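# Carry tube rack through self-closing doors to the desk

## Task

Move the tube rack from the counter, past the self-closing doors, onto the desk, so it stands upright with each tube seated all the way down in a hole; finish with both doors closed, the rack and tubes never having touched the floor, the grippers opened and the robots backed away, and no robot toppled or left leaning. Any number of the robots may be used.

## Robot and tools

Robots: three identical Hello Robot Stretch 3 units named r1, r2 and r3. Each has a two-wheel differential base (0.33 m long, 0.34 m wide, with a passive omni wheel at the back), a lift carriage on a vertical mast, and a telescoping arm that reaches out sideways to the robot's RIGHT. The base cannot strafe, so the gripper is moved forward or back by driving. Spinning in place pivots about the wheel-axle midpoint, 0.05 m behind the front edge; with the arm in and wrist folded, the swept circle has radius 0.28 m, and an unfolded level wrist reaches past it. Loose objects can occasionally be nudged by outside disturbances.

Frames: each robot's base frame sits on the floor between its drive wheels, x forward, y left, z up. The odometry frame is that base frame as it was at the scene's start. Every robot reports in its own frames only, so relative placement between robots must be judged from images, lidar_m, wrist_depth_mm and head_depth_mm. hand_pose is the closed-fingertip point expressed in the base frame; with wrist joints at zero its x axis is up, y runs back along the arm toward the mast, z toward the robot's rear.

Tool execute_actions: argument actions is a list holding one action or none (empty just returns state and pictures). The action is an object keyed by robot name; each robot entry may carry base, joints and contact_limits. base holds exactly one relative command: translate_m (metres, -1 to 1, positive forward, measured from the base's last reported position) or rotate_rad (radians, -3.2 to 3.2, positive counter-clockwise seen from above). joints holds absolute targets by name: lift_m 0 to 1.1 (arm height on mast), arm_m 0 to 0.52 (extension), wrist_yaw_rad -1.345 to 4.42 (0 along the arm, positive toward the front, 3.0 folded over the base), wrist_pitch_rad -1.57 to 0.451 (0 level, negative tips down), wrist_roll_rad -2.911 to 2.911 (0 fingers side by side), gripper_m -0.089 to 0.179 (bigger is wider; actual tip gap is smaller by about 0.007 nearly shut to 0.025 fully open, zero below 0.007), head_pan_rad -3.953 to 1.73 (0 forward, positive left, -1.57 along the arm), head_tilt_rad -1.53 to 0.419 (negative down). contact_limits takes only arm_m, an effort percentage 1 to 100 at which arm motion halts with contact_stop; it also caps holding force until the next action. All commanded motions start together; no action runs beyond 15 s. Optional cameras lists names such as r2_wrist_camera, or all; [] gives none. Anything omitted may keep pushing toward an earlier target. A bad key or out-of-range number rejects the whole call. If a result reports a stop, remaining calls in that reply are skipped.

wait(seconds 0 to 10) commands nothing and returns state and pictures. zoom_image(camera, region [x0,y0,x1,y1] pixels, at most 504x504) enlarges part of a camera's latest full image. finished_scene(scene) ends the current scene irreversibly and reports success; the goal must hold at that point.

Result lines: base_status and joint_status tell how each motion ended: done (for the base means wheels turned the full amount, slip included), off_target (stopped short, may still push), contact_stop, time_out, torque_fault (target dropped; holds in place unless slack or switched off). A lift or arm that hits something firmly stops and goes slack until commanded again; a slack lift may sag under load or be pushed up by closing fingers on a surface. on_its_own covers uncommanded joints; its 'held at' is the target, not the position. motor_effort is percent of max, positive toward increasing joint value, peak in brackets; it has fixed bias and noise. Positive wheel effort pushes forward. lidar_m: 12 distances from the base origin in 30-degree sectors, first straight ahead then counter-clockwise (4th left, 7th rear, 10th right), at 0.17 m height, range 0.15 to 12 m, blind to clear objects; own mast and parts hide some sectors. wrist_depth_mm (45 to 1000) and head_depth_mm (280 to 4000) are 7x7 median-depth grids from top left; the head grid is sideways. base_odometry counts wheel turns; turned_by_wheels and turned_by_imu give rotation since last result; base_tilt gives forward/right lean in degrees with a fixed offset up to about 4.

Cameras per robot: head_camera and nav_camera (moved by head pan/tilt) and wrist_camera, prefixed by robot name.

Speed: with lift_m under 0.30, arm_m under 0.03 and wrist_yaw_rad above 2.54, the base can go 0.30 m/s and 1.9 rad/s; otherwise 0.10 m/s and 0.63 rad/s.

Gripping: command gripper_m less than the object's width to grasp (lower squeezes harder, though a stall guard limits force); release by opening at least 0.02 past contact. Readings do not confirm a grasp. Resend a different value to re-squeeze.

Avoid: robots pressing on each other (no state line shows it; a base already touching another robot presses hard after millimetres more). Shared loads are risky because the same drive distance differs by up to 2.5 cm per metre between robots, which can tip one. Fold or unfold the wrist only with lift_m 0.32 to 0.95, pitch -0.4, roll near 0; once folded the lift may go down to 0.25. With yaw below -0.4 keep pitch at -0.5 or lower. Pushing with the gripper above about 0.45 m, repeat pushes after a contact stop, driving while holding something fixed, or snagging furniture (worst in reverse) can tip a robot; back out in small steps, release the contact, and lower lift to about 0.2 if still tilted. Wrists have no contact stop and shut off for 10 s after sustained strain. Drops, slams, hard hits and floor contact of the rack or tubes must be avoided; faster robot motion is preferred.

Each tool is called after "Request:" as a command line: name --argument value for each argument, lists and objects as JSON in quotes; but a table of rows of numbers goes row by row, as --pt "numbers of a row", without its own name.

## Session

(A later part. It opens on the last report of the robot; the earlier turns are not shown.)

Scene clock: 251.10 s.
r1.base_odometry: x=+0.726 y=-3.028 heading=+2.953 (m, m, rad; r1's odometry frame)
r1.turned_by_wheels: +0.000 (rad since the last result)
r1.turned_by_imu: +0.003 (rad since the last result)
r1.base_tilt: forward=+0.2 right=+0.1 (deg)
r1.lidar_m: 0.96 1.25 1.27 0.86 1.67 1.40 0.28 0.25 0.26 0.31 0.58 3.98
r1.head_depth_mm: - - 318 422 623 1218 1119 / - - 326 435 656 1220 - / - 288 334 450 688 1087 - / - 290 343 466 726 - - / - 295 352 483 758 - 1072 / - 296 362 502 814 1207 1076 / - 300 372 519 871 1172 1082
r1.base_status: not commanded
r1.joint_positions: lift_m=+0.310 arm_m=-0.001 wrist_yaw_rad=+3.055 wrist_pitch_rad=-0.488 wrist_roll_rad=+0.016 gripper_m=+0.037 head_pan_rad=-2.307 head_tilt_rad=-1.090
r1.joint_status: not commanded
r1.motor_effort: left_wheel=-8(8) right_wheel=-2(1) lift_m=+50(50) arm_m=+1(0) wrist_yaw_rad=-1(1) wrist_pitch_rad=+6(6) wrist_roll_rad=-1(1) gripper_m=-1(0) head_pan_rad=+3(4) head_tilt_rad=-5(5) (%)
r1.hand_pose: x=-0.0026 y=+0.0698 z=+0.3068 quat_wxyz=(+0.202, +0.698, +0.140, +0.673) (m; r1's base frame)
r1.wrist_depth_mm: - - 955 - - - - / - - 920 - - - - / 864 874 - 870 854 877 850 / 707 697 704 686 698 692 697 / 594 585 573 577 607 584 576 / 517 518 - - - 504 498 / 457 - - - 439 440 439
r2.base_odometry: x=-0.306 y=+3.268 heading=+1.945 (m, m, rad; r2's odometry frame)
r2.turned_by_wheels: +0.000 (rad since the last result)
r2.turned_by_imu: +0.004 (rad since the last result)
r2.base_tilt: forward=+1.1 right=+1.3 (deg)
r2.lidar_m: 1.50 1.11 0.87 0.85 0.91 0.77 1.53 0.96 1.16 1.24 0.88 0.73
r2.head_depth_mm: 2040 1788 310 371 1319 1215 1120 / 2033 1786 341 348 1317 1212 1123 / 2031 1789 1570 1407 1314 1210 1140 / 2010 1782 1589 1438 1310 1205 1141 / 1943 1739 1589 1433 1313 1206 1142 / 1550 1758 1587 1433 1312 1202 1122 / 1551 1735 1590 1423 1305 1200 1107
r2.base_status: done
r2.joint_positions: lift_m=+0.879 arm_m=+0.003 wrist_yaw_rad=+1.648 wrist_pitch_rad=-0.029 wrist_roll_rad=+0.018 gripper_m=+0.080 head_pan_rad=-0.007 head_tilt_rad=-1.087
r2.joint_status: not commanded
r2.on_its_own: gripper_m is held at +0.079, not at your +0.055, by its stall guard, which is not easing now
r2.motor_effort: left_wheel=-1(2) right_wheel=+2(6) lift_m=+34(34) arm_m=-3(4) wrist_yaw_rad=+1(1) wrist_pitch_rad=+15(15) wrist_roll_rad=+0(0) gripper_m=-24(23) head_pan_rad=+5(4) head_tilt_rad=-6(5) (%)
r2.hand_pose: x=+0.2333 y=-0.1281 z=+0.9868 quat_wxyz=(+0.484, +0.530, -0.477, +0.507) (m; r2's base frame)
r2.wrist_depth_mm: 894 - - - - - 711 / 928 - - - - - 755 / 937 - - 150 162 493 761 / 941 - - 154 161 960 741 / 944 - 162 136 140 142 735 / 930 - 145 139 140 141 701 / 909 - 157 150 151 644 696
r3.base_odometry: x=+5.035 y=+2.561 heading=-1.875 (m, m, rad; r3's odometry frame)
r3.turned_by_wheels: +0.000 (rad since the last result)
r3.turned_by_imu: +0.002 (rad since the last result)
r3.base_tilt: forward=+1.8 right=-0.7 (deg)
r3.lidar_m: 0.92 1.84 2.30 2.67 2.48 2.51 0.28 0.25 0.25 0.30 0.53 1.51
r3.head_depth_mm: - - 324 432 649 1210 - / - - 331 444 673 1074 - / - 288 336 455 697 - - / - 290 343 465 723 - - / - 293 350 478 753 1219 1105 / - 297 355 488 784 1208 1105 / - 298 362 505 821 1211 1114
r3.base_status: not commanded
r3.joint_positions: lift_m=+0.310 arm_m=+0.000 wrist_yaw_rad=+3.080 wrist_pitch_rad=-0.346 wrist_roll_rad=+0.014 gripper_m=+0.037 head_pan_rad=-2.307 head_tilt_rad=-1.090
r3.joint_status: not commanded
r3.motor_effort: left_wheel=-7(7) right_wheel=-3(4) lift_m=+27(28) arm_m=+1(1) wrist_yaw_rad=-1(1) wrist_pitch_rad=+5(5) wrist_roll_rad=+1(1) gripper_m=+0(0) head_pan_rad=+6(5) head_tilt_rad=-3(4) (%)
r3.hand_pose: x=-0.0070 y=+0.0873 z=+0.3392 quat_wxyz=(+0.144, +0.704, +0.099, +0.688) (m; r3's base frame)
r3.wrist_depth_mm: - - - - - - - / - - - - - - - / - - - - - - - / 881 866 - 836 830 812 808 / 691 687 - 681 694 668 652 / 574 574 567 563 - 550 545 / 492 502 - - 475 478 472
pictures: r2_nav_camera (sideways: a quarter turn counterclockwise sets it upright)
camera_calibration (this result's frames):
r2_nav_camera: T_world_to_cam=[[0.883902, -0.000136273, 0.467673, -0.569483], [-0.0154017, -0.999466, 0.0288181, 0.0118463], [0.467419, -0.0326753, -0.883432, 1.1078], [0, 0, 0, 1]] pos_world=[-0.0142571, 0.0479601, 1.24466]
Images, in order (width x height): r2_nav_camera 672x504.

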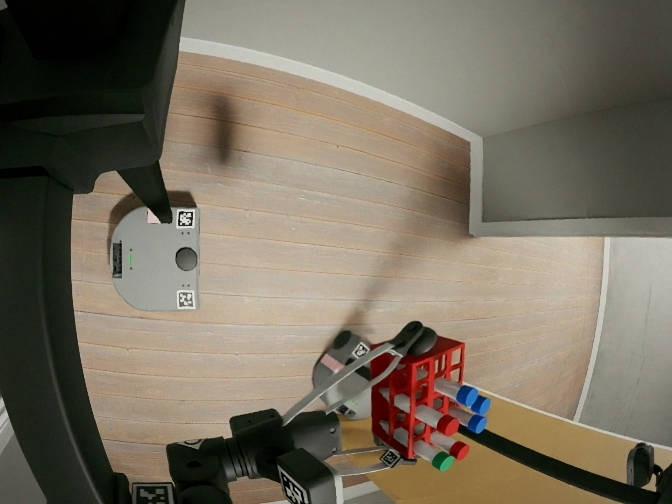

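Request:
execute_actions --actions '[{"r2":{"base":{"rotate_rad":0.04}},"r3":{"base":{"rotate_rad":0.75}}}]' --cameras '[]'

Request:
execute_actions --actions '[{"r2":{"base":{"translate_m":0.9}},"r3":{"base":{"translate_m":0.95}},"r1":{"joints":{"head_pan_rad":0}}}]' --cameras '["r2_nav_camera","r1_nav_camera"]'

Scene clock: 258.90 s.
r1.base_odometry: x=+0.726 y=-3.028 heading=+2.953 (m, m, rad; r1's odometry frame)
r1.turned_by_wheels: +0.000 (rad since the last result)
r1.turned_by_imu: +0.002 (rad since the last result)
r1.base_tilt: forward=+0.2 right=+0.2 (deg)
r1.lidar_m: 0.96 1.25 1.27 0.86 1.68 1.40 0.28 0.25 0.25 0.31 0.58 4.02
r1.head_depth_mm: - - 318 421 623 1222 1118 / - - 326 435 652 1227 - / - 289 334 450 686 1082 - / - 290 343 465 723 - - / - 295 352 482 756 - 1060 / - 297 362 501 818 1207 1082 / - 300 371 520 871 1169 1079
r1.base_status: not commanded
r1.joint_positions: lift_m=+0.310 arm_m=-0.001 wrist_yaw_rad=+3.055 wrist_pitch_rad=-0.488 wrist_roll_rad=+0.016 gripper_m=+0.037 head_pan_rad=-2.307 head_tilt_rad=-1.090
r1.joint_status: not commanded
r1.motor_effort: left_wheel=-8(8) right_wheel=-2(1) lift_m=+50(50) arm_m=+0(0) wrist_yaw_rad=+0(1) wrist_pitch_rad=+6(6) wrist_roll_rad=+0(1) gripper_m=+0(0) head_pan_rad=+4(4) head_tilt_rad=-5(5) (%)
r1.hand_pose: x=-0.0026 y=+0.0698 z=+0.3068 quat_wxyz=(+0.202, +0.698, +0.140, +0.673) (m; r1's base frame)
r1.wrist_depth_mm: - - - - - - 988 / - - 917 - - - - / 884 889 - 877 864 868 858 / 707 690 698 700 692 690 694 / 584 587 575 588 605 581 575 / 520 526 - - - 493 494 / 458 - - - 440 440 431
r2.base_odometry: x=-0.306 y=+3.268 heading=+1.985 (m, m, rad; r2's odometry frame)
r2.turned_by_wheels: +0.040 (rad since the last result)
r2.turned_by_imu: +0.040 (rad since the last result)
r2.base_tilt: forward=+1.1 right=+1.3 (deg)
r2.lidar_m: 1.50 1.08 0.86 0.85 0.93 0.77 1.53 0.96 1.21 1.24 0.88 0.72
r2.head_depth_mm: 2033 1790 310 370 1319 1211 1125 / 2034 1784 342 348 1325 1212 1122 / 2019 1787 1569 1403 1314 1209 1144 / 2030 1784 1596 1436 1315 1206 1138 / 1583 1755 1591 1435 1310 1202 1142 / 1563 1746 1580 1434 1305 1201 1126 / 1578 1733 1576 1433 1301 1199 1107
r2.base_status: done
r2.joint_positions: lift_m=+0.879 arm_m=+0.003 wrist_yaw_rad=+1.649 wrist_pitch_rad=-0.029 wrist_roll_rad=+0.018 gripper_m=+0.080 head_pan_rad=-0.007 head_tilt_rad=-1.087
r2.joint_status: not commanded
r2.on_its_own: gripper_m is held at +0.079, not at your +0.055, by its stall guard, which is not easing now
r2.motor_effort: left_wheel=-1(3) right_wheel=+2(5) lift_m=+34(34) arm_m=-4(3) wrist_yaw_rad=+1(1) wrist_pitch_rad=+15(15) wrist_roll_rad=+0(0) gripper_m=-23(24) head_pan_rad=+4(4) head_tilt_rad=-5(6) (%)
r2.hand_pose: x=+0.2333 y=-0.1280 z=+0.9868 quat_wxyz=(+0.484, +0.530, -0.477, +0.507) (m; r2's base frame)
r2.wrist_depth_mm: 891 - - - - - 697 / 898 - - - - - 724 / 930 - - 150 161 - 722 / 913 - - 155 161 - 757 / 930 - 163 137 139 142 807 / 920 - 146 139 140 141 745 / 883 - 157 151 152 562 698
r3.base_odometry: x=+5.035 y=+2.561 heading=-1.125 (m, m, rad; r3's odometry frame)
r3.turned_by_wheels: +0.750 (rad since the last result)
r3.turned_by_imu: +0.734 (rad since the last result)
r3.base_tilt: forward=+1.7 right=-0.7 (deg)
r3.lidar_m: 2.27 2.43 2.51 2.47 2.39 0.29 0.27 0.28 0.37 1.51 0.92 1.06
r3.head_depth_mm: 291 326 384 466 594 739 - / 310 363 436 543 724 960 - / 343 409 504 654 936 - - / 384 467 595 821 1261 - - / 436 548 732 1088 1319 1239 1110 / 503 654 1544 1458 1329 1207 1112 / 599 1808 1625 1460 1323 1204 1108
r3.base_status: done
r3.joint_positions: lift_m=+0.310 arm_m=+0.000 wrist_yaw_rad=+3.080 wrist_pitch_rad=-0.346 wrist_roll_rad=+0.014 gripper_m=+0.037 head_pan_rad=-2.307 head_tilt_rad=-1.090
r3.joint_status: not commanded
r3.motor_effort: left_wheel=-13(21) right_wheel=-3(9) lift_m=+27(28) arm_m=+0(1) wrist_yaw_rad=-1(0) wrist_pitch_rad=+5(5) wrist_roll_rad=+1(0) gripper_m=+0(0) head_pan_rad=+4(4) head_tilt_rad=-3(4) (%)
r3.hand_pose: x=-0.0070 y=+0.0873 z=+0.3392 quat_wxyz=(+0.144, +0.704, +0.099, +0.688) (m; r3's base frame)
r3.wrist_depth_mm: - - - - - - - / - - - - - - - / - - - - - - - / 878 865 - 842 837 831 815 / 668 685 - 686 694 654 655 / 349 569 572 562 - 549 548 / 339 503 - - 475 472 469
pictures: none
No camera images: the call's "cameras" was empty. Leave "cameras" out to get every camera's image.

Scene clock: 269.67 s.
r1.base_odometry: x=+0.726 y=-3.028 heading=+2.953 (m, m, rad; r1's odometry frame)
r1.turned_by_wheels: +0.000 (rad since the last result)
r1.turned_by_imu: +0.003 (rad since the last result)
r1.base_tilt: forward=+0.2 right=+0.1 (deg)
r1.lidar_m: 0.96 0.49 1.26 1.58 1.64 1.40 0.28 0.25 0.25 0.31 0.59 3.99
r1.head_depth_mm: 2205 1890 1651 1481 1344 1216 952 / 1002 1852 1648 1472 1331 1205 1107 / 449 1117 1524 1464 1319 1203 - / 488 1262 1545 1448 1311 1193 - / 520 1523 1597 1428 1309 1184 - / 400 413 1595 1429 1141 1171 1111 / 369 335 1554 1414 1117 1141 1077
r1.base_status: not commanded
r1.joint_positions: lift_m=+0.310 arm_m=-0.001 wrist_yaw_rad=+3.055 wrist_pitch_rad=-0.488 wrist_roll_rad=+0.016 gripper_m=+0.037 head_pan_rad=-0.007 head_tilt_rad=-1.090
r1.joint_status: all done
r1.motor_effort: left_wheel=-8(8) right_wheel=-2(1) lift_m=+50(51) arm_m=+0(0) wrist_yaw_rad=+0(1) wrist_pitch_rad=+6(6) wrist_roll_rad=-1(1) gripper_m=-1(0) head_pan_rad=+4(52) head_tilt_rad=-5(6) (%)
r1.hand_pose: x=-0.0026 y=+0.0698 z=+0.3068 quat_wxyz=(+0.202, +0.698, +0.140, +0.673) (m; r1's base frame)
r1.wrist_depth_mm: - - - - - - 970 / - - - - - - - / 873 862 - 878 880 599 535 / 707 707 698 713 711 453 436 / 591 594 579 587 610 438 381 / 509 512 - - - 475 378 / 460 - - - 444 444 411
r2.base_odometry: x=-0.668 y=+4.092 heading=+1.985 (m, m, rad; r2's odometry frame)
r2.turned_by_wheels: +0.000 (rad since the last result)
r2.turned_by_imu: +0.004 (rad since the last result)
r2.base_tilt: forward=+1.1 right=+1.3 (deg)
r2.lidar_m: 0.60 0.65 0.74 0.73 0.80 1.22 1.62 1.70 0.48 0.50 0.81 3.87
r2.head_depth_mm: 2043 1802 310 370 1319 1214 1126 / 2031 1784 341 349 1322 1208 1122 / 2020 1780 1577 1402 1314 1213 1143 / 2027 1791 1593 1433 1315 1208 1146 / 1936 832 981 1271 1305 1206 1138 / 584 703 908 1217 1310 1200 1126 / 604 730 922 1248 1304 1197 1108
r2.base_status: done
r2.joint_positions: lift_m=+0.879 arm_m=+0.003 wrist_yaw_rad=+1.649 wrist_pitch_rad=-0.029 wrist_roll_rad=+0.018 gripper_m=+0.080 head_pan_rad=-0.007 head_tilt_rad=-1.087
r2.joint_status: not commanded
r2.on_its_own: gripper_m is held at +0.079, not at your +0.055, by its stall guard, which is not easing now
r2.motor_effort: left_wheel=-1(3) right_wheel=+2(4) lift_m=+34(34) arm_m=-4(3) wrist_yaw_rad=+1(1) wrist_pitch_rad=+15(15) wrist_roll_rad=+0(0) gripper_m=-23(24) head_pan_rad=+4(5) head_tilt_rad=-5(6) (%)
r2.hand_pose: x=+0.2333 y=-0.1280 z=+0.9868 quat_wxyz=(+0.484, +0.530, -0.477, +0.507) (m; r2's base frame)
r2.wrist_depth_mm: 590 550 519 - - - - / 612 570 532 - - - - / 635 590 546 150 160 - - / 664 607 552 154 161 - - / 713 656 163 136 140 142 - / 747 680 145 138 141 141 - / 765 697 158 151 151 - -
r3.base_odometry: x=+5.445 y=+1.703 heading=-1.125 (m, m, rad; r3's odometry frame)
r3.turned_by_wheels: +0.000 (rad since the last result)
r3.turned_by_imu: +0.007 (rad since the last result)
r3.base_tilt: forward=+1.8 right=-0.8 (deg)
r3.lidar_m: 1.32 1.42 2.39 2.37 2.56 2.83 2.10 0.88 0.72 0.77 0.83 1.24
r3.head_depth_mm: 1114 1463 1606 1446 1310 1224 - / 980 1239 1550 1441 1309 1227 - / 875 1076 1401 1457 1306 - - / 760 950 1195 1430 1326 - - / 723 891 1184 1416 1311 1238 1104 / 811 942 1121 1395 1326 1203 1109 / 740 865 1031 1276 1335 1212 1113
r3.base_status: done
r3.joint_positions: lift_m=+0.310 arm_m=+0.000 wrist_yaw_rad=+3.080 wrist_pitch_rad=-0.346 wrist_roll_rad=+0.014 gripper_m=+0.037 head_pan_rad=-2.307 head_tilt_rad=-1.090
r3.joint_status: not commanded
r3.motor_effort: left_wheel=-2(5) right_wheel=+3(8) lift_m=+27(27) arm_m=+1(1) wrist_yaw_rad=-1(0) wrist_pitch_rad=+5(5) wrist_roll_rad=+1(0) gripper_m=+0(0) head_pan_rad=+6(5) head_tilt_rad=-4(5) (%)
r3.hand_pose: x=-0.0070 y=+0.0873 z=+0.3392 quat_wxyz=(+0.144, +0.704, +0.099, +0.688) (m; r3's base frame)
r3.wrist_depth_mm: - - - - - - - / - - - - - - - / - - - - - - - / 880 860 - 828 822 830 804 / 688 686 - 671 686 662 649 / 577 567 568 563 - 552 548 / 499 505 - - 480 471 471
pictures: r1_nav_camera (sideways: a quarter turn counterclockwise sets it upright), r2_nav_camera (sideways: a quarter turn counterclockwise sets it upright)
camera_calibration (this result's frames):
r1_nav_camera: T_world_to_cam=[[0.902155, 0.0325497, 0.430182, -0.524677], [0.0449881, -0.998811, -0.0187717, 0.0790399], [0.42906, 0.036288, -0.902547, 1.12984], [0, 0, 0, 1]] pos_world=[-0.0149854, 0.0550244, 1.24692]
r2_nav_camera: T_world_to_cam=[[0.883912, -0.000104929, 0.467653, -0.569458], [-0.0153656, -0.999467, 0.0288183, 0.0118458], [0.467401, -0.0326586, -0.883442, 1.10781], [0, 0, 0, 1]] pos_world=[-0.01426, 0.0479593, 1.24466]
Images, in order (width x height): r1_nav_camera 672x504, r2_nav_camera 672x504.

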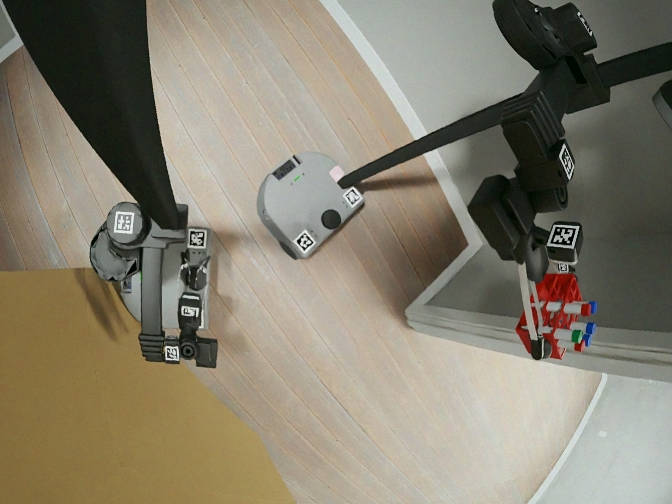

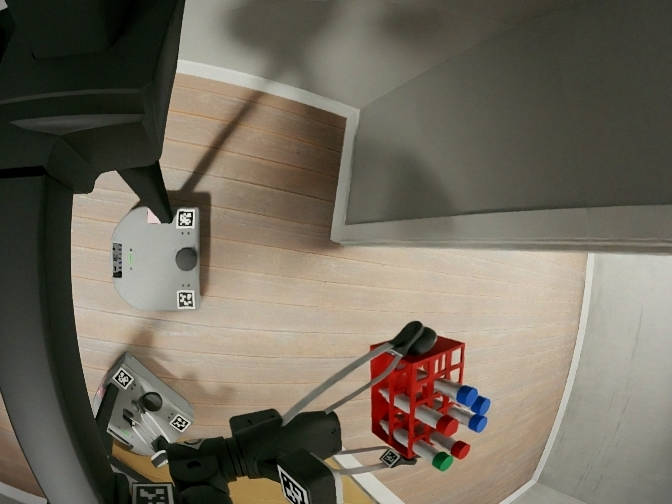

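Request:
execute_actions --actions '[{"r2":{"base":{"rotate_rad":-0.46}}}]' --cameras '["r2_nav_camera"]'

Request:
execute_actions --actions '[{"r2":{"base":{"translate_m":0.8}}}]' --cameras '["r2_nav_camera","r1_nav_camera"]'

Scene clock: 276.67 s.
r1.base_odometry: x=+0.726 y=-3.028 heading=+2.953 (m, m, rad; r1's odometry frame)
r1.turned_by_wheels: +0.000 (rad since the last result)
r1.turned_by_imu: +0.002 (rad since the last result)
r1.base_tilt: forward=+0.2 right=+0.1 (deg)
r1.lidar_m: 0.96 0.49 1.27 1.58 1.62 1.40 0.28 0.25 0.26 0.31 0.58 3.98
r1.head_depth_mm: 2221 1928 1668 1485 1339 1218 952 / 1002 1847 1664 1473 1324 1206 1100 / 408 392 1518 1463 1318 1206 - / 394 387 1552 1448 1305 1194 - / 1145 1493 1612 1431 1301 1187 - / 1304 1425 1595 1428 1145 1175 1113 / 1229 377 1563 1212 1126 1164 1077
r1.base_status: not commanded
r1.joint_positions: lift_m=+0.310 arm_m=-0.001 wrist_yaw_rad=+3.055 wrist_pitch_rad=-0.488 wrist_roll_rad=+0.016 gripper_m=+0.037 head_pan_rad=-0.007 head_tilt_rad=-1.090
r1.joint_status: not commanded
r1.motor_effort: left_wheel=-8(8) right_wheel=-2(1) lift_m=+50(51) arm_m=+1(0) wrist_yaw_rad=+0(1) wrist_pitch_rad=+6(6) wrist_roll_rad=-1(0) gripper_m=+0(0) head_pan_rad=+4(4) head_tilt_rad=-5(5) (%)
r1.hand_pose: x=-0.0026 y=+0.0698 z=+0.3068 quat_wxyz=(+0.202, +0.698, +0.140, +0.673) (m; r1's base frame)
r1.wrist_depth_mm: - - - - - - - / - - - - - - - / 892 859 - 864 872 772 536 / 715 711 716 695 706 487 439 / 593 585 575 591 603 516 390 / 512 518 - - - 491 396 / 460 - - - 440 439 431
r2.base_odometry: x=-0.668 y=+4.092 heading=+1.525 (m, m, rad; r2's odometry frame)
r2.turned_by_wheels: -0.460 (rad since the last result)
r2.turned_by_imu: -0.465 (rad since the last result)
r2.base_tilt: forward=+1.1 right=+1.3 (deg)
r2.lidar_m: 3.84 0.60 0.66 0.74 0.73 0.82 1.33 1.70 1.64 0.48 0.76 0.83
r2.head_depth_mm: 2041 1802 308 371 1322 1211 1123 / 2029 1794 341 348 1317 1211 1122 / 2049 1789 1560 1401 1318 1208 1145 / 2030 1785 1591 1439 1311 1206 1139 / 2013 1774 1594 1431 1310 1212 1138 / 2007 1772 1591 1430 1302 1203 1124 / 2003 1758 1584 1420 1287 1198 1112
r2.base_status: done
r2.joint_positions: lift_m=+0.879 arm_m=+0.003 wrist_yaw_rad=+1.649 wrist_pitch_rad=-0.029 wrist_roll_rad=+0.018 gripper_m=+0.080 head_pan_rad=-0.007 head_tilt_rad=-1.087
r2.joint_status: not commanded
r2.on_its_own: gripper_m is held at +0.079, not at your +0.055, by its stall guard, which is not easing now
r2.motor_effort: left_wheel=+2(5) right_wheel=+0(3) lift_m=+34(34) arm_m=-3(3) wrist_yaw_rad=+1(0) wrist_pitch_rad=+15(15) wrist_roll_rad=+0(0) gripper_m=-24(24) head_pan_rad=+4(5) head_tilt_rad=-6(6) (%)
r2.hand_pose: x=+0.2333 y=-0.1280 z=+0.9868 quat_wxyz=(+0.484, +0.530, -0.477, +0.507) (m; r2's base frame)
r2.wrist_depth_mm: 488 - - - - - 519 / 482 - - - - 749 527 / 488 - - 150 174 709 531 / 490 - - 155 164 719 539 / 499 - 163 137 139 142 541 / 515 - 145 139 141 142 535 / 527 - 157 151 151 695 574
r3.base_odometry: x=+5.445 y=+1.703 heading=-1.125 (m, m, rad; r3's odometry frame)
r3.turned_by_wheels: +0.000 (rad since the last result)
r3.turned_by_imu: +0.001 (rad since the last result)
r3.base_tilt: forward=+1.7 right=-0.8 (deg)
r3.lidar_m: 1.33 1.42 2.40 2.36 2.55 2.84 2.10 0.98 0.78 0.77 0.83 1.24
r3.head_depth_mm: 1162 1490 1600 1442 1296 1236 - / 1060 1333 1581 1444 1308 1231 - / 982 1194 1544 1444 1299 - - / 906 1094 1370 1449 1324 - - / 833 1004 1245 1434 1322 1234 1106 / 787 924 1119 1393 1319 1213 1116 / 739 872 1027 1283 1321 1204 1112
r3.base_status: not commanded
r3.joint_positions: lift_m=+0.310 arm_m=+0.000 wrist_yaw_rad=+3.080 wrist_pitch_rad=-0.346 wrist_roll_rad=+0.014 gripper_m=+0.037 head_pan_rad=-2.307 head_tilt_rad=-1.090
r3.joint_status: not commanded
r3.motor_effort: left_wheel=-1(2) right_wheel=+3(2) lift_m=+27(27) arm_m=+1(0) wrist_yaw_rad=+0(1) wrist_pitch_rad=+5(5) wrist_roll_rad=+1(0) gripper_m=+0(0) head_pan_rad=+3(5) head_tilt_rad=-4(4) (%)
r3.hand_pose: x=-0.0070 y=+0.0873 z=+0.3392 quat_wxyz=(+0.144, +0.704, +0.099, +0.688) (m; r3's base frame)
r3.wrist_depth_mm: - - - - - - - / - - - - - - - / - - - - - - - / 887 860 - 846 816 831 801 / 696 686 - 676 685 655 652 / 582 578 570 559 - 555 546 / 496 507 - - 479 472 475
pictures: r2_nav_camera (sideways: a quarter turn counterclockwise sets it upright)
camera_calibration (this result's frames):
r2_nav_camera: T_world_to_cam=[[0.883913, -0.000104911, 0.467651, -0.569455], [-0.0153655, -0.999467, 0.0288183, 0.0118458], [0.467398, -0.0326585, -0.883443, 1.10782], [0, 0, 0, 1]] pos_world=[-0.0142602, 0.0479593, 1.24466]
Images, in order (width x height): r2_nav_camera 672x504.

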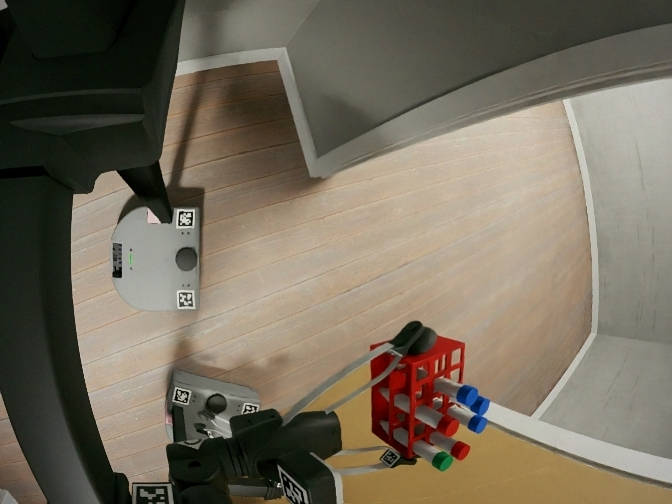

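Scene clock: 286.03 s.
r1.base_odometry: x=+0.726 y=-3.028 heading=+2.953 (m, m, rad; r1's odometry frame)
r1.turned_by_wheels: +0.000 (rad since the last result)
r1.turned_by_imu: +0.002 (rad since the last result)
r1.base_tilt: forward=+0.2 right=+0.1 (deg)
r1.lidar_m: 0.96 1.25 1.27 1.58 1.62 1.40 0.28 0.25 0.26 0.31 0.58 0.87
r1.head_depth_mm: 2216 1902 1595 1298 1326 1214 953 / 1004 1854 1649 1305 1319 1208 1108 / 939 1113 1529 1453 1318 1201 - / 1072 1276 1548 1452 1303 1201 - / 1253 1542 1607 1437 1300 1186 - / 1330 1584 1593 1419 1290 1175 1109 / 1242 1464 1574 1415 1283 1169 1079
r1.base_status: not commanded
r1.joint_positions: lift_m=+0.310 arm_m=-0.001 wrist_yaw_rad=+3.055 wrist_pitch_rad=-0.488 wrist_roll_rad=+0.016 gripper_m=+0.037 head_pan_rad=-0.007 head_tilt_rad=-1.090
r1.joint_status: not commanded
r1.motor_effort: left_wheel=-9(8) right_wheel=-2(2) lift_m=+50(50) arm_m=+0(0) wrist_yaw_rad=-1(1) wrist_pitch_rad=+6(6) wrist_roll_rad=-1(0) gripper_m=-1(0) head_pan_rad=+4(4) head_tilt_rad=-5(5) (%)
r1.hand_pose: x=-0.0026 y=+0.0698 z=+0.3068 quat_wxyz=(+0.202, +0.698, +0.140, +0.673) (m; r1's base frame)
r1.wrist_depth_mm: - - - - - - - / - - - - - - - / 887 886 - 875 870 845 887 / 684 710 693 710 694 689 694 / 588 594 582 584 611 588 583 / 506 517 - - - 503 507 / 453 - - - 445 444 445
r2.base_odometry: x=-0.632 y=+4.891 heading=+1.525 (m, m, rad; r2's odometry frame)
r2.turned_by_wheels: +0.000 (rad since the last result)
r2.turned_by_imu: +0.004 (rad since the last result)
r2.base_tilt: forward=+1.0 right=+1.3 (deg)
r2.lidar_m: 3.08 3.07 2.80 2.22 0.41 1.11 1.81 0.86 0.58 0.50 2.02 2.38
r2.head_depth_mm: 2035 1796 309 371 1320 1213 1129 / 2032 1790 341 348 1319 1216 1123 / 2023 1795 1569 1402 1315 1203 1143 / 2017 1775 1590 1439 1311 1206 1143 / 2013 1773 1583 1442 1311 1209 1135 / 2005 1777 1587 1432 1311 1201 1127 / 2012 1762 1574 1426 1306 1201 1105
r2.base_status: done
r2.joint_positions: lift_m=+0.879 arm_m=+0.003 wrist_yaw_rad=+1.649 wrist_pitch_rad=-0.029 wrist_roll_rad=+0.018 gripper_m=+0.080 head_pan_rad=-0.007 head_tilt_rad=-1.087
r2.joint_status: not commanded
r2.on_its_own: gripper_m is held at +0.079, not at your +0.055, by its stall guard, which is not easing now
r2.motor_effort: left_wheel=+2(6) right_wheel=+0(3) lift_m=+34(34) arm_m=-3(3) wrist_yaw_rad=+1(1) wrist_pitch_rad=+15(15) wrist_roll_rad=+0(0) gripper_m=-24(23) head_pan_rad=+4(4) head_tilt_rad=-6(7) (%)
r2.hand_pose: x=+0.2333 y=-0.1280 z=+0.9868 quat_wxyz=(+0.484, +0.530, -0.477, +0.507) (m; r2's base frame)
r2.wrist_depth_mm: - - - - - - - / - - - - - - - / - - - 151 160 - - / - - - 155 161 - - / - - 163 137 139 142 - / - - 145 138 141 141 - / - - 158 151 151 - -
r3.base_odometry: x=+5.445 y=+1.703 heading=-1.125 (m, m, rad; r3's odometry frame)
r3.turned_by_wheels: +0.000 (rad since the last result)
r3.turned_by_imu: +0.002 (rad since the last result)
r3.base_tilt: forward=+1.7 right=-0.8 (deg)
r3.lidar_m: 1.32 1.41 2.39 2.37 2.55 2.84 2.09 0.98 0.78 0.77 0.83 1.24
r3.head_depth_mm: 1166 1490 1619 1436 1304 1224 - / 1063 1329 1586 1443 1305 1233 - / 979 1206 1537 1446 1312 - - / 907 1096 1376 1455 1309 - - / 828 1006 1242 1430 1322 1247 1105 / 787 928 1117 1395 1329 1209 1104 / 738 860 1029 1275 1323 1211 1115
r3.base_status: not commanded
r3.joint_positions: lift_m=+0.310 arm_m=+0.000 wrist_yaw_rad=+3.080 wrist_pitch_rad=-0.346 wrist_roll_rad=+0.014 gripper_m=+0.037 head_pan_rad=-2.307 head_tilt_rad=-1.090
r3.joint_status: not commanded
r3.motor_effort: left_wheel=-2(1) right_wheel=+3(3) lift_m=+27(27) arm_m=+1(1) wrist_yaw_rad=-1(0) wrist_pitch_rad=+6(5) wrist_roll_rad=+1(1) gripper_m=+0(0) head_pan_rad=+4(5) head_tilt_rad=-3(3) (%)
r3.hand_pose: x=-0.0070 y=+0.0873 z=+0.3392 quat_wxyz=(+0.144, +0.704, +0.099, +0.688) (m; r3's base frame)
r3.wrist_depth_mm: - - - - - - - / - - - - - - - / - - - - - - - / 875 854 - 844 837 813 810 / 699 691 - 668 688 659 651 / 575 575 574 561 - 553 544 / 500 507 - - 486 472 471
pictures: r1_nav_camera (sideways: a quarter turn counterclockwise sets it upright), r2_nav_camera (sideways: a quarter turn counterclockwise sets it upright)
camera_calibration (this result's frames):
r1_nav_camera: T_world_to_cam=[[0.902155, 0.0325539, 0.430182, -0.524677], [0.0449927, -0.998811, -0.0187717, 0.0790399], [0.42906, 0.03629, -0.902547, 1.12984], [0, 0, 0, 1]] pos_world=[-0.0149856, 0.0550243, 1.24692]
r2_nav_camera: T_world_to_cam=[[0.883921, -0.000104981, 0.467636, -0.569436], [-0.015365, -0.999467, 0.0288184, 0.0118456], [0.467384, -0.0326585, -0.883451, 1.10782], [0, 0, 0, 1]] pos_world=[-0.0142611, 0.0479594, 1.24466]
Images, in order (width x height): r1_nav_camera 672x504, r2_nav_camera 672x504.

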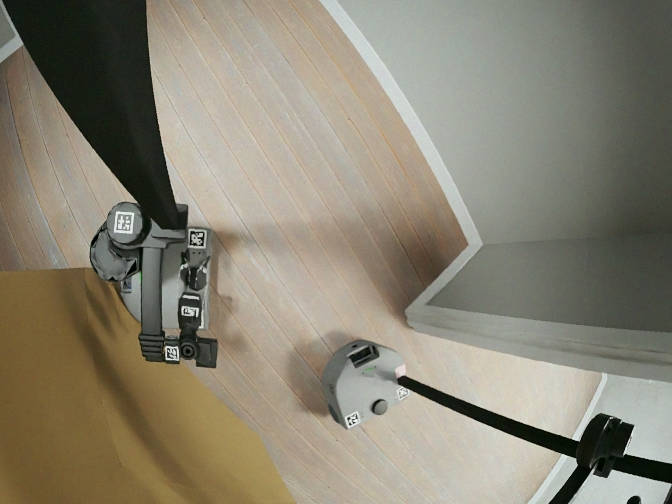

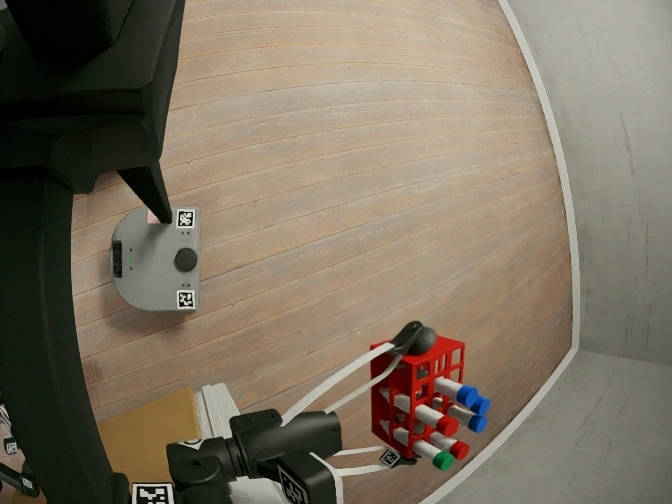

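Request:
execute_actions --actions '[{"r2":{"base":{"rotate_rad":1.15}},"r1":{"base":{"rotate_rad":0.85}}}]' --cameras '["r2_nav_camera"]'

Request:
execute_actions --actions '[{"r2":{"base":{"translate_m":1.0},"joints":{"head_tilt_rad":-0.8}},"r1":{"base":{"translate_m":0.85}}}]' --cameras '["r2_nav_camera"]'

Request:
execute_actions --actions '[{"r2":{"base":{"translate_m":0.6}},"r1":{"joints":{"head_pan_rad":-2,"head_tilt_rad":-0.5}}}]' --cameras '["r2_nav_camera","r1_nav_camera"]'

Scene clock: 296.80 s.
r1.base_odometry: x=+0.726 y=-3.028 heading=-2.481 (m, m, rad; r1's odometry frame)
r1.turned_by_wheels: +0.850 (rad since the last result)
r1.turned_by_imu: +0.839 (rad since the last result)
r1.base_tilt: forward=+0.1 right=+0.2 (deg)
r1.lidar_m: 1.25 1.39 1.63 1.55 0.36 0.28 0.28 0.30 0.44 0.75 0.96 1.23
r1.head_depth_mm: 1141 1372 1612 1487 1329 1216 1116 / 1163 1406 1622 1477 1324 1216 1114 / 1195 1444 1620 1465 1320 1202 - / 1229 1487 1628 1449 1316 1199 - / 1255 1522 1602 1437 1305 1192 - / 1289 1581 1592 1423 1292 1177 1107 / 1321 1618 1594 1412 1284 1172 1080
r1.base_status: done
r1.joint_positions: lift_m=+0.310 arm_m=-0.001 wrist_yaw_rad=+3.055 wrist_pitch_rad=-0.488 wrist_roll_rad=+0.016 gripper_m=+0.037 head_pan_rad=-0.007 head_tilt_rad=-1.090
r1.joint_status: not commanded
r1.motor_effort: left_wheel=-10(21) right_wheel=-2(6) lift_m=+51(50) arm_m=+0(0) wrist_yaw_rad=+1(0) wrist_pitch_rad=+6(6) wrist_roll_rad=-1(1) gripper_m=+0(1) head_pan_rad=+4(4) head_tilt_rad=-5(5) (%)
r1.hand_pose: x=-0.0026 y=+0.0698 z=+0.3068 quat_wxyz=(+0.202, +0.698, +0.140, +0.673) (m; r1's base frame)
r1.wrist_depth_mm: 922 - - - - - - / 315 - - - - - - / 317 875 - 887 853 830 842 / 318 685 707 711 700 699 696 / 321 451 583 576 611 591 583 / 319 430 - - - 507 500 / 311 - - - 444 433 438
r2.base_odometry: x=-0.632 y=+4.891 heading=+2.675 (m, m, rad; r2's odometry frame)
r2.turned_by_wheels: +1.150 (rad since the last result)
r2.turned_by_imu: +1.163 (rad since the last result)
r2.base_tilt: forward=+1.0 right=+1.3 (deg)
r2.lidar_m: 2.80 2.22 0.40 1.18 2.18 0.86 0.54 0.50 2.14 2.55 3.07 3.10
r2.head_depth_mm: 2038 1791 312 371 1322 1213 1125 / 2037 1777 341 348 1320 1212 1123 / 2027 1776 1571 1402 1314 1209 1142 / 2033 1779 1586 1440 1310 1211 1142 / 2021 1776 1594 1434 1307 1200 1138 / 2012 1767 1585 1432 1306 1201 1120 / 1991 1752 1582 1426 1312 1173 1111
r2.base_status: done
r2.joint_positions: lift_m=+0.879 arm_m=+0.003 wrist_yaw_rad=+1.649 wrist_pitch_rad=-0.029 wrist_roll_rad=+0.018 gripper_m=+0.080 head_pan_rad=-0.007 head_tilt_rad=-1.087
r2.joint_status: not commanded
r2.on_its_own: gripper_m is held at +0.079, not at your +0.055, by its stall guard, which is not easing now
r2.motor_effort: left_wheel=-1(3) right_wheel=+2(4) lift_m=+34(34) arm_m=-3(3) wrist_yaw_rad=+1(1) wrist_pitch_rad=+15(15) wrist_roll_rad=+0(0) gripper_m=-24(24) head_pan_rad=+5(5) head_tilt_rad=-6(6) (%)
r2.hand_pose: x=+0.2333 y=-0.1280 z=+0.9868 quat_wxyz=(+0.484, +0.530, -0.477, +0.507) (m; r2's base frame)
r2.wrist_depth_mm: - - - - - - - / - - - - - - - / - - - 149 158 - - / - - - 155 159 - - / - - 163 138 138 142 - / - - 146 140 140 142 - / 878 - 157 151 151 - -
r3.base_odometry: x=+5.445 y=+1.703 heading=-1.125 (m, m, rad; r3's odometry frame)
r3.turned_by_wheels: +0.000 (rad since the last result)
r3.turned_by_imu: +0.001 (rad since the last result)
r3.base_tilt: forward=+1.7 right=-0.8 (deg)
r3.lidar_m: 1.33 1.42 2.40 2.36 2.55 2.84 2.10 0.99 0.77 0.77 0.83 1.24
r3.head_depth_mm: 1160 1499 1596 1445 1309 1228 - / 1063 1329 1584 1445 1305 1223 - / 975 1200 1546 1458 1306 - - / 907 1098 1389 1452 1314 - - / 828 1004 1238 1445 1325 1235 1109 / 786 921 1122 1395 1323 1209 1109 / 741 863 1030 1280 1324 1220 1111
r3.base_status: not commanded
r3.joint_positions: lift_m=+0.310 arm_m=+0.000 wrist_yaw_rad=+3.080 wrist_pitch_rad=-0.346 wrist_roll_rad=+0.014 gripper_m=+0.037 head_pan_rad=-2.307 head_tilt_rad=-1.090
r3.joint_status: not commanded
r3.motor_effort: left_wheel=-2(2) right_wheel=+3(2) lift_m=+27(27) arm_m=+0(0) wrist_yaw_rad=-1(0) wrist_pitch_rad=+5(5) wrist_roll_rad=+1(1) gripper_m=+0(0) head_pan_rad=+4(4) head_tilt_rad=-4(4) (%)
r3.hand_pose: x=-0.0070 y=+0.0873 z=+0.3392 quat_wxyz=(+0.144, +0.704, +0.099, +0.688) (m; r3's base frame)
r3.wrist_depth_mm: - - - - - - - / - - - - - - - / - - - - - - - / 871 855 - 845 832 816 812 / 686 701 - 683 696 659 654 / 573 574 570 563 - 550 548 / 491 507 - - 482 480 472
pictures: r2_nav_camera (sideways: a quarter turn counterclockwise sets it upright)
camera_calibration (this result's frames):
r2_nav_camera: T_world_to_cam=[[0.883924, -0.000104812, 0.467631, -0.569429], [-0.0153646, -0.999467, 0.0288185, 0.0118455], [0.467379, -0.0326583, -0.883454, 1.10783], [0, 0, 0, 1]] pos_world=[-0.0142615, 0.0479594, 1.24466]
Images, in order (width x height): r2_nav_camera 672x504.

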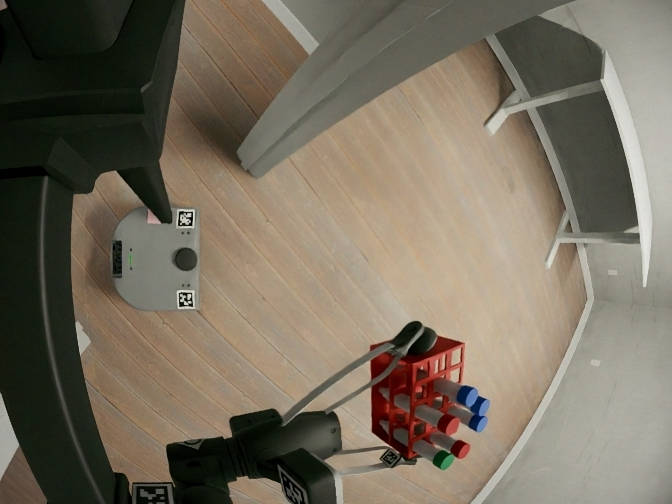

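Scene clock: 308.17 s.
r1.base_odometry: x=+0.055 y=-3.550 heading=-2.481 (m, m, rad; r1's odometry frame)
r1.turned_by_wheels: +0.000 (rad since the last result)
r1.turned_by_imu: +0.002 (rad since the last result)
r1.base_tilt: forward=+0.2 right=+0.2 (deg)
r1.lidar_m: 0.41 0.46 0.73 1.38 1.63 1.69 1.68 1.01 0.83 0.85 0.51 0.42
r1.head_depth_mm: 353 422 522 686 993 1218 1117 / 361 434 541 714 1059 1215 1108 / 369 446 559 749 1130 1199 - / 378 458 578 784 1210 1194 - / 388 471 600 821 1248 1186 - / 397 485 622 870 1253 1182 1114 / 406 501 647 918 1258 1174 1080
r1.base_status: done
r1.joint_positions: lift_m=+0.310 arm_m=-0.001 wrist_yaw_rad=+3.055 wrist_pitch_rad=-0.488 wrist_roll_rad=+0.016 gripper_m=+0.037 head_pan_rad=-0.007 head_tilt_rad=-1.090
r1.joint_status: not commanded
r1.motor_effort: left_wheel=-1(5) right_wheel=+1(4) lift_m=+50(51) arm_m=+0(0) wrist_yaw_rad=-1(0) wrist_pitch_rad=+6(7) wrist_roll_rad=-1(1) gripper_m=+0(0) head_pan_rad=+4(4) head_tilt_rad=-5(5) (%)
r1.hand_pose: x=-0.0026 y=+0.0698 z=+0.3068 quat_wxyz=(+0.202, +0.698, +0.140, +0.673) (m; r1's base frame)
r1.wrist_depth_mm: - - - - - - 653 / - - - - - 982 643 / 875 861 - 867 830 847 621 / 720 701 728 722 693 709 587 / 600 584 575 579 615 581 545 / 506 526 - - - 511 496 / 458 - - - 438 445 445
r2.base_odometry: x=-1.525 y=+5.341 heading=+2.675 (m, m, rad; r2's odometry frame)
r2.turned_by_wheels: +0.000 (rad since the last result)
r2.turned_by_imu: +0.004 (rad since the last result)
r2.base_tilt: forward=+1.1 right=+1.4 (deg)
r2.lidar_m: 1.79 1.88 1.33 0.81 0.72 0.72 1.00 1.60 2.88 2.72 2.41 2.42
r2.head_depth_mm: 2449 2589 2190 1807 320 358 1174 / 2641 2746 2174 1801 348 350 1174 / 2582 2763 2181 1804 1511 1304 1176 / 2365 2588 2159 1786 1526 1325 1182 / 2111 1939 2095 1789 1516 1325 1175 / 2006 2241 2160 1788 1521 1323 1168 / 1842 2066 2155 1772 1517 1316 1170
r2.base_status: done
r2.joint_positions: lift_m=+0.879 arm_m=+0.003 wrist_yaw_rad=+1.649 wrist_pitch_rad=-0.029 wrist_roll_rad=+0.018 gripper_m=+0.080 head_pan_rad=-0.007 head_tilt_rad=-0.803
r2.joint_status: all done
r2.on_its_own: gripper_m is held at +0.079, not at your +0.055, by its stall guard, which is not easing now
r2.motor_effort: left_wheel=-1(3) right_wheel=+2(5) lift_m=+34(34) arm_m=-3(3) wrist_yaw_rad=+0(1) wrist_pitch_rad=+15(15) wrist_roll_rad=+0(0) gripper_m=-24(24) head_pan_rad=+4(4) head_tilt_rad=+2(22) (%)
r2.hand_pose: x=+0.2333 y=-0.1280 z=+0.9868 quat_wxyz=(+0.484, +0.530, -0.477, +0.507) (m; r2's base frame)
r2.wrist_depth_mm: - - - - - - - / - - - - - - - / - - - 151 160 - - / - - - 155 160 - - / - - 163 136 140 142 - / - - 146 139 141 141 - / - - 158 150 151 - -
r3.base_odometry: x=+5.445 y=+1.703 heading=-1.125 (m, m, rad; r3's odometry frame)
r3.turned_by_wheels: +0.000 (rad since the last result)
r3.turned_by_imu: +0.002 (rad since the last result)
r3.base_tilt: forward=+1.7 right=-0.8 (deg)
r3.lidar_m: 1.33 1.41 2.40 2.37 2.55 2.83 2.10 0.98 0.78 0.77 0.83 1.24
r3.head_depth_mm: 1158 1490 1596 1453 1304 1218 - / 1067 1328 1580 1447 1310 1231 - / 976 1199 1542 1445 1310 - - / 908 1099 1383 1460 1315 - - / 827 1003 1240 1442 1319 1235 1106 / 786 923 1119 1399 1318 1205 1107 / 736 866 1032 1275 1337 1201 1118
r3.base_status: not commanded
r3.joint_positions: lift_m=+0.310 arm_m=+0.000 wrist_yaw_rad=+3.080 wrist_pitch_rad=-0.346 wrist_roll_rad=+0.014 gripper_m=+0.037 head_pan_rad=-2.307 head_tilt_rad=-1.090
r3.joint_status: not commanded
r3.motor_effort: left_wheel=-2(2) right_wheel=+3(4) lift_m=+27(27) arm_m=+0(0) wrist_yaw_rad=+0(0) wrist_pitch_rad=+5(5) wrist_roll_rad=+0(0) gripper_m=+0(0) head_pan_rad=+4(4) head_tilt_rad=-3(3) (%)
r3.hand_pose: x=-0.0070 y=+0.0873 z=+0.3392 quat_wxyz=(+0.144, +0.704, +0.099, +0.688) (m; r3's base frame)
r3.wrist_depth_mm: - - - - - - - / - - - - - - - / - - - - - - - / 860 854 - 836 833 809 809 / 693 692 - 676 678 665 645 / 575 569 577 563 - 553 546 / 497 506 - - 475 476 471
pictures: r2_nav_camera (sideways: a quarter turn counterclockwise sets it upright)
camera_calibration (this result's frames):
r2_nav_camera: T_world_to_cam=[[0.717997, 0.00110569, 0.696045, -0.866003], [-0.0230041, -0.999415, 0.0253172, 0.0164404], [0.695666, -0.0341895, -0.717551, 0.890746], [0, 0, 0, 1]] pos_world=[0.0025037, 0.0478425, 1.24152]
Images, in order (width x height): r2_nav_camera 672x504.

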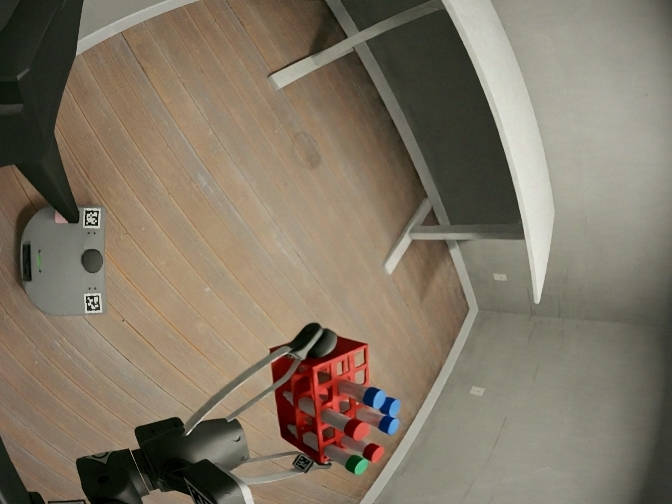

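Scene clock: 315.53 s.
r1.base_odometry: x=+0.055 y=-3.550 heading=-2.481 (m, m, rad; r1's odometry frame)
r1.turned_by_wheels: +0.000 (rad since the last result)
r1.turned_by_imu: +0.002 (rad since the last result)
r1.base_tilt: forward=+0.2 right=+0.1 (deg)
r1.lidar_m: 0.42 0.46 0.74 1.39 1.63 1.69 1.68 1.04 0.84 0.85 0.51 0.42
r1.head_depth_mm: 769 841 936 1051 1197 1398 1334 / 749 821 905 1013 1146 1334 1315 / 726 790 881 980 1110 1268 1315 / 716 777 845 932 1066 1225 1314 / 690 747 823 910 1027 1155 1271 / 680 738 809 892 999 1130 1244 / 665 722 789 871 964 1089 1214
r1.base_status: not commanded
r1.joint_positions: lift_m=+0.310 arm_m=-0.001 wrist_yaw_rad=+3.055 wrist_pitch_rad=-0.488 wrist_roll_rad=+0.016 gripper_m=+0.037 head_pan_rad=-1.993 head_tilt_rad=-0.507
r1.joint_status: all done
r1.motor_effort: left_wheel=-1(2) right_wheel=+2(2) lift_m=+50(50) arm_m=+0(0) wrist_yaw_rad=+0(1) wrist_pitch_rad=+6(6) wrist_roll_rad=+0(1) gripper_m=+0(0) head_pan_rad=-4(52) head_tilt_rad=+5(40) (%)
r1.hand_pose: x=-0.0026 y=+0.0698 z=+0.3068 quat_wxyz=(+0.202, +0.698, +0.140, +0.673) (m; r1's base frame)
r1.wrist_depth_mm: - - - - - - 648 / - - - - - 991 643 / 883 855 - 880 855 842 620 / 726 701 715 703 712 678 590 / 594 595 573 597 612 583 548 / 512 523 - - - 505 503 / 457 - - - 444 443 444
r2.base_odometry: x=-2.061 y=+5.611 heading=+2.675 (m, m, rad; r2's odometry frame)
r2.turned_by_wheels: +0.000 (rad since the last result)
r2.turned_by_imu: +0.003 (rad since the last result)
r2.base_tilt: forward=+1.1 right=+1.3 (deg)
r2.lidar_m: 1.20 1.43 1.09 1.27 1.13 1.13 1.34 2.50 3.31 2.27 2.01 2.02
r2.head_depth_mm: 2037 2244 2174 1798 320 357 1175 / 2127 2420 2186 1805 347 350 1175 / 1784 2250 2183 1798 1511 1303 1175 / 987 2035 2162 1792 1522 1323 1172 / 986 1243 1995 1667 1524 1326 1175 / 984 780 1850 1782 1525 1319 1169 / 976 743 1724 1788 1517 1320 1168
r2.base_status: done
r2.joint_positions: lift_m=+0.879 arm_m=+0.003 wrist_yaw_rad=+1.649 wrist_pitch_rad=-0.029 wrist_roll_rad=+0.018 gripper_m=+0.080 head_pan_rad=-0.007 head_tilt_rad=-0.803
r2.joint_status: not commanded
r2.on_its_own: gripper_m is held at +0.079, not at your +0.055, by its stall guard, which is not easing now
r2.motor_effort: left_wheel=+0(3) right_wheel=+2(6) lift_m=+34(34) arm_m=-3(3) wrist_yaw_rad=+1(1) wrist_pitch_rad=+15(15) wrist_roll_rad=+0(0) gripper_m=-23(24) head_pan_rad=+4(4) head_tilt_rad=+2(1) (%)
r2.hand_pose: x=+0.2333 y=-0.1280 z=+0.9868 quat_wxyz=(+0.484, +0.530, -0.477, +0.507) (m; r2's base frame)
r2.wrist_depth_mm: - - - - - - - / - - - - - - - / - - - 151 161 - - / 632 - 649 155 160 - - / - - 162 136 140 142 - / - - 146 138 141 141 - / - - 158 150 150 - -
r3.base_odometry: x=+5.445 y=+1.703 heading=-1.125 (m, m, rad; r3's odometry frame)
r3.turned_by_wheels: +0.000 (rad since the last result)
r3.turned_by_imu: +0.001 (rad since the last result)
r3.base_tilt: forward=+1.7 right=-0.8 (deg)
r3.lidar_m: 1.33 1.42 2.40 2.37 2.55 2.84 2.09 0.98 0.78 0.77 0.83 1.24
r3.head_depth_mm: 1168 1490 1622 1443 1308 1217 - / 1064 1334 1584 1446 1303 1224 - / 984 1202 1538 1464 1308 - - / 910 1095 1380 1458 1326 - - / 830 1006 1236 1422 1318 1241 1102 / 784 925 1121 1388 1321 1209 1107 / 741 863 1032 1277 1326 1213 1111
r3.base_status: not commanded
r3.joint_positions: lift_m=+0.310 arm_m=+0.000 wrist_yaw_rad=+3.080 wrist_pitch_rad=-0.346 wrist_roll_rad=+0.014 gripper_m=+0.037 head_pan_rad=-2.307 head_tilt_rad=-1.090
r3.joint_status: not commanded
r3.motor_effort: left_wheel=-2(2) right_wheel=+2(3) lift_m=+27(27) arm_m=+0(1) wrist_yaw_rad=+0(0) wrist_pitch_rad=+5(5) wrist_roll_rad=+0(0) gripper_m=+0(0) head_pan_rad=+4(3) head_tilt_rad=-4(3) (%)
r3.hand_pose: x=-0.0070 y=+0.0873 z=+0.3392 quat_wxyz=(+0.144, +0.704, +0.099, +0.688) (m; r3's base frame)
r3.wrist_depth_mm: - - - - - - - / - - - - - - - / - - - - - - - / 890 858 - 837 832 818 807 / 699 691 - 672 688 654 654 / 584 571 574 562 - 553 546 / 494 503 - - 480 479 473
pictures: r1_nav_camera (sideways: a quarter turn counterclockwise sets it upright), r2_nav_camera (sideways: a quarter turn counterclockwise sets it upright)
camera_calibration (this result's frames):
r1_nav_camera: T_world_to_cam=[[-0.176083, -0.487555, 0.855152, -1.07186], [-0.932953, 0.359764, 0.0130133, 0.0436271], [-0.313998, -0.795525, -0.518214, 0.634568], [0, 0, 0, 1]] pos_world=[0.0512185, -0.0334739, 1.24488]
r2_nav_camera: T_world_to_cam=[[0.717964, 0.001106, 0.69608, -0.866048], [-0.0230052, -0.999415, 0.0253164, 0.0164414], [0.6957, -0.0341897, -0.717518, 0.890703], [0, 0, 0, 1]] pos_world=[0.0025066, 0.0478425, 1.24152]
Images, in order (width x height): r1_nav_camera 672x504, r2_nav_camera 672x504.

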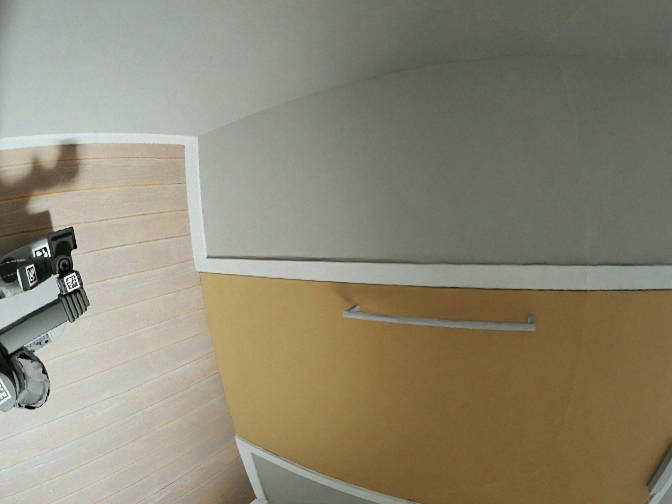

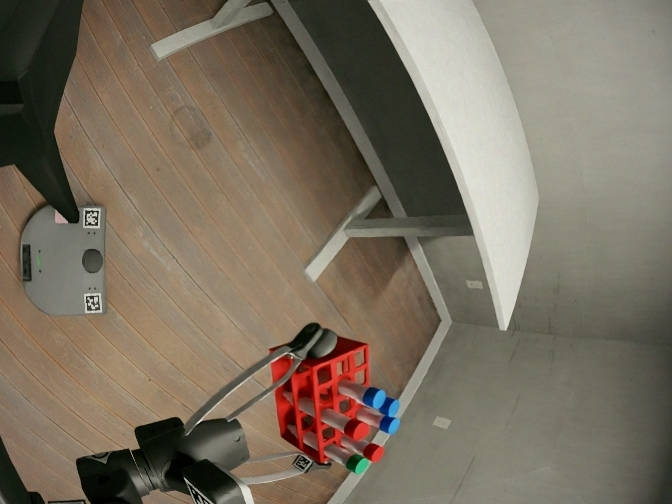

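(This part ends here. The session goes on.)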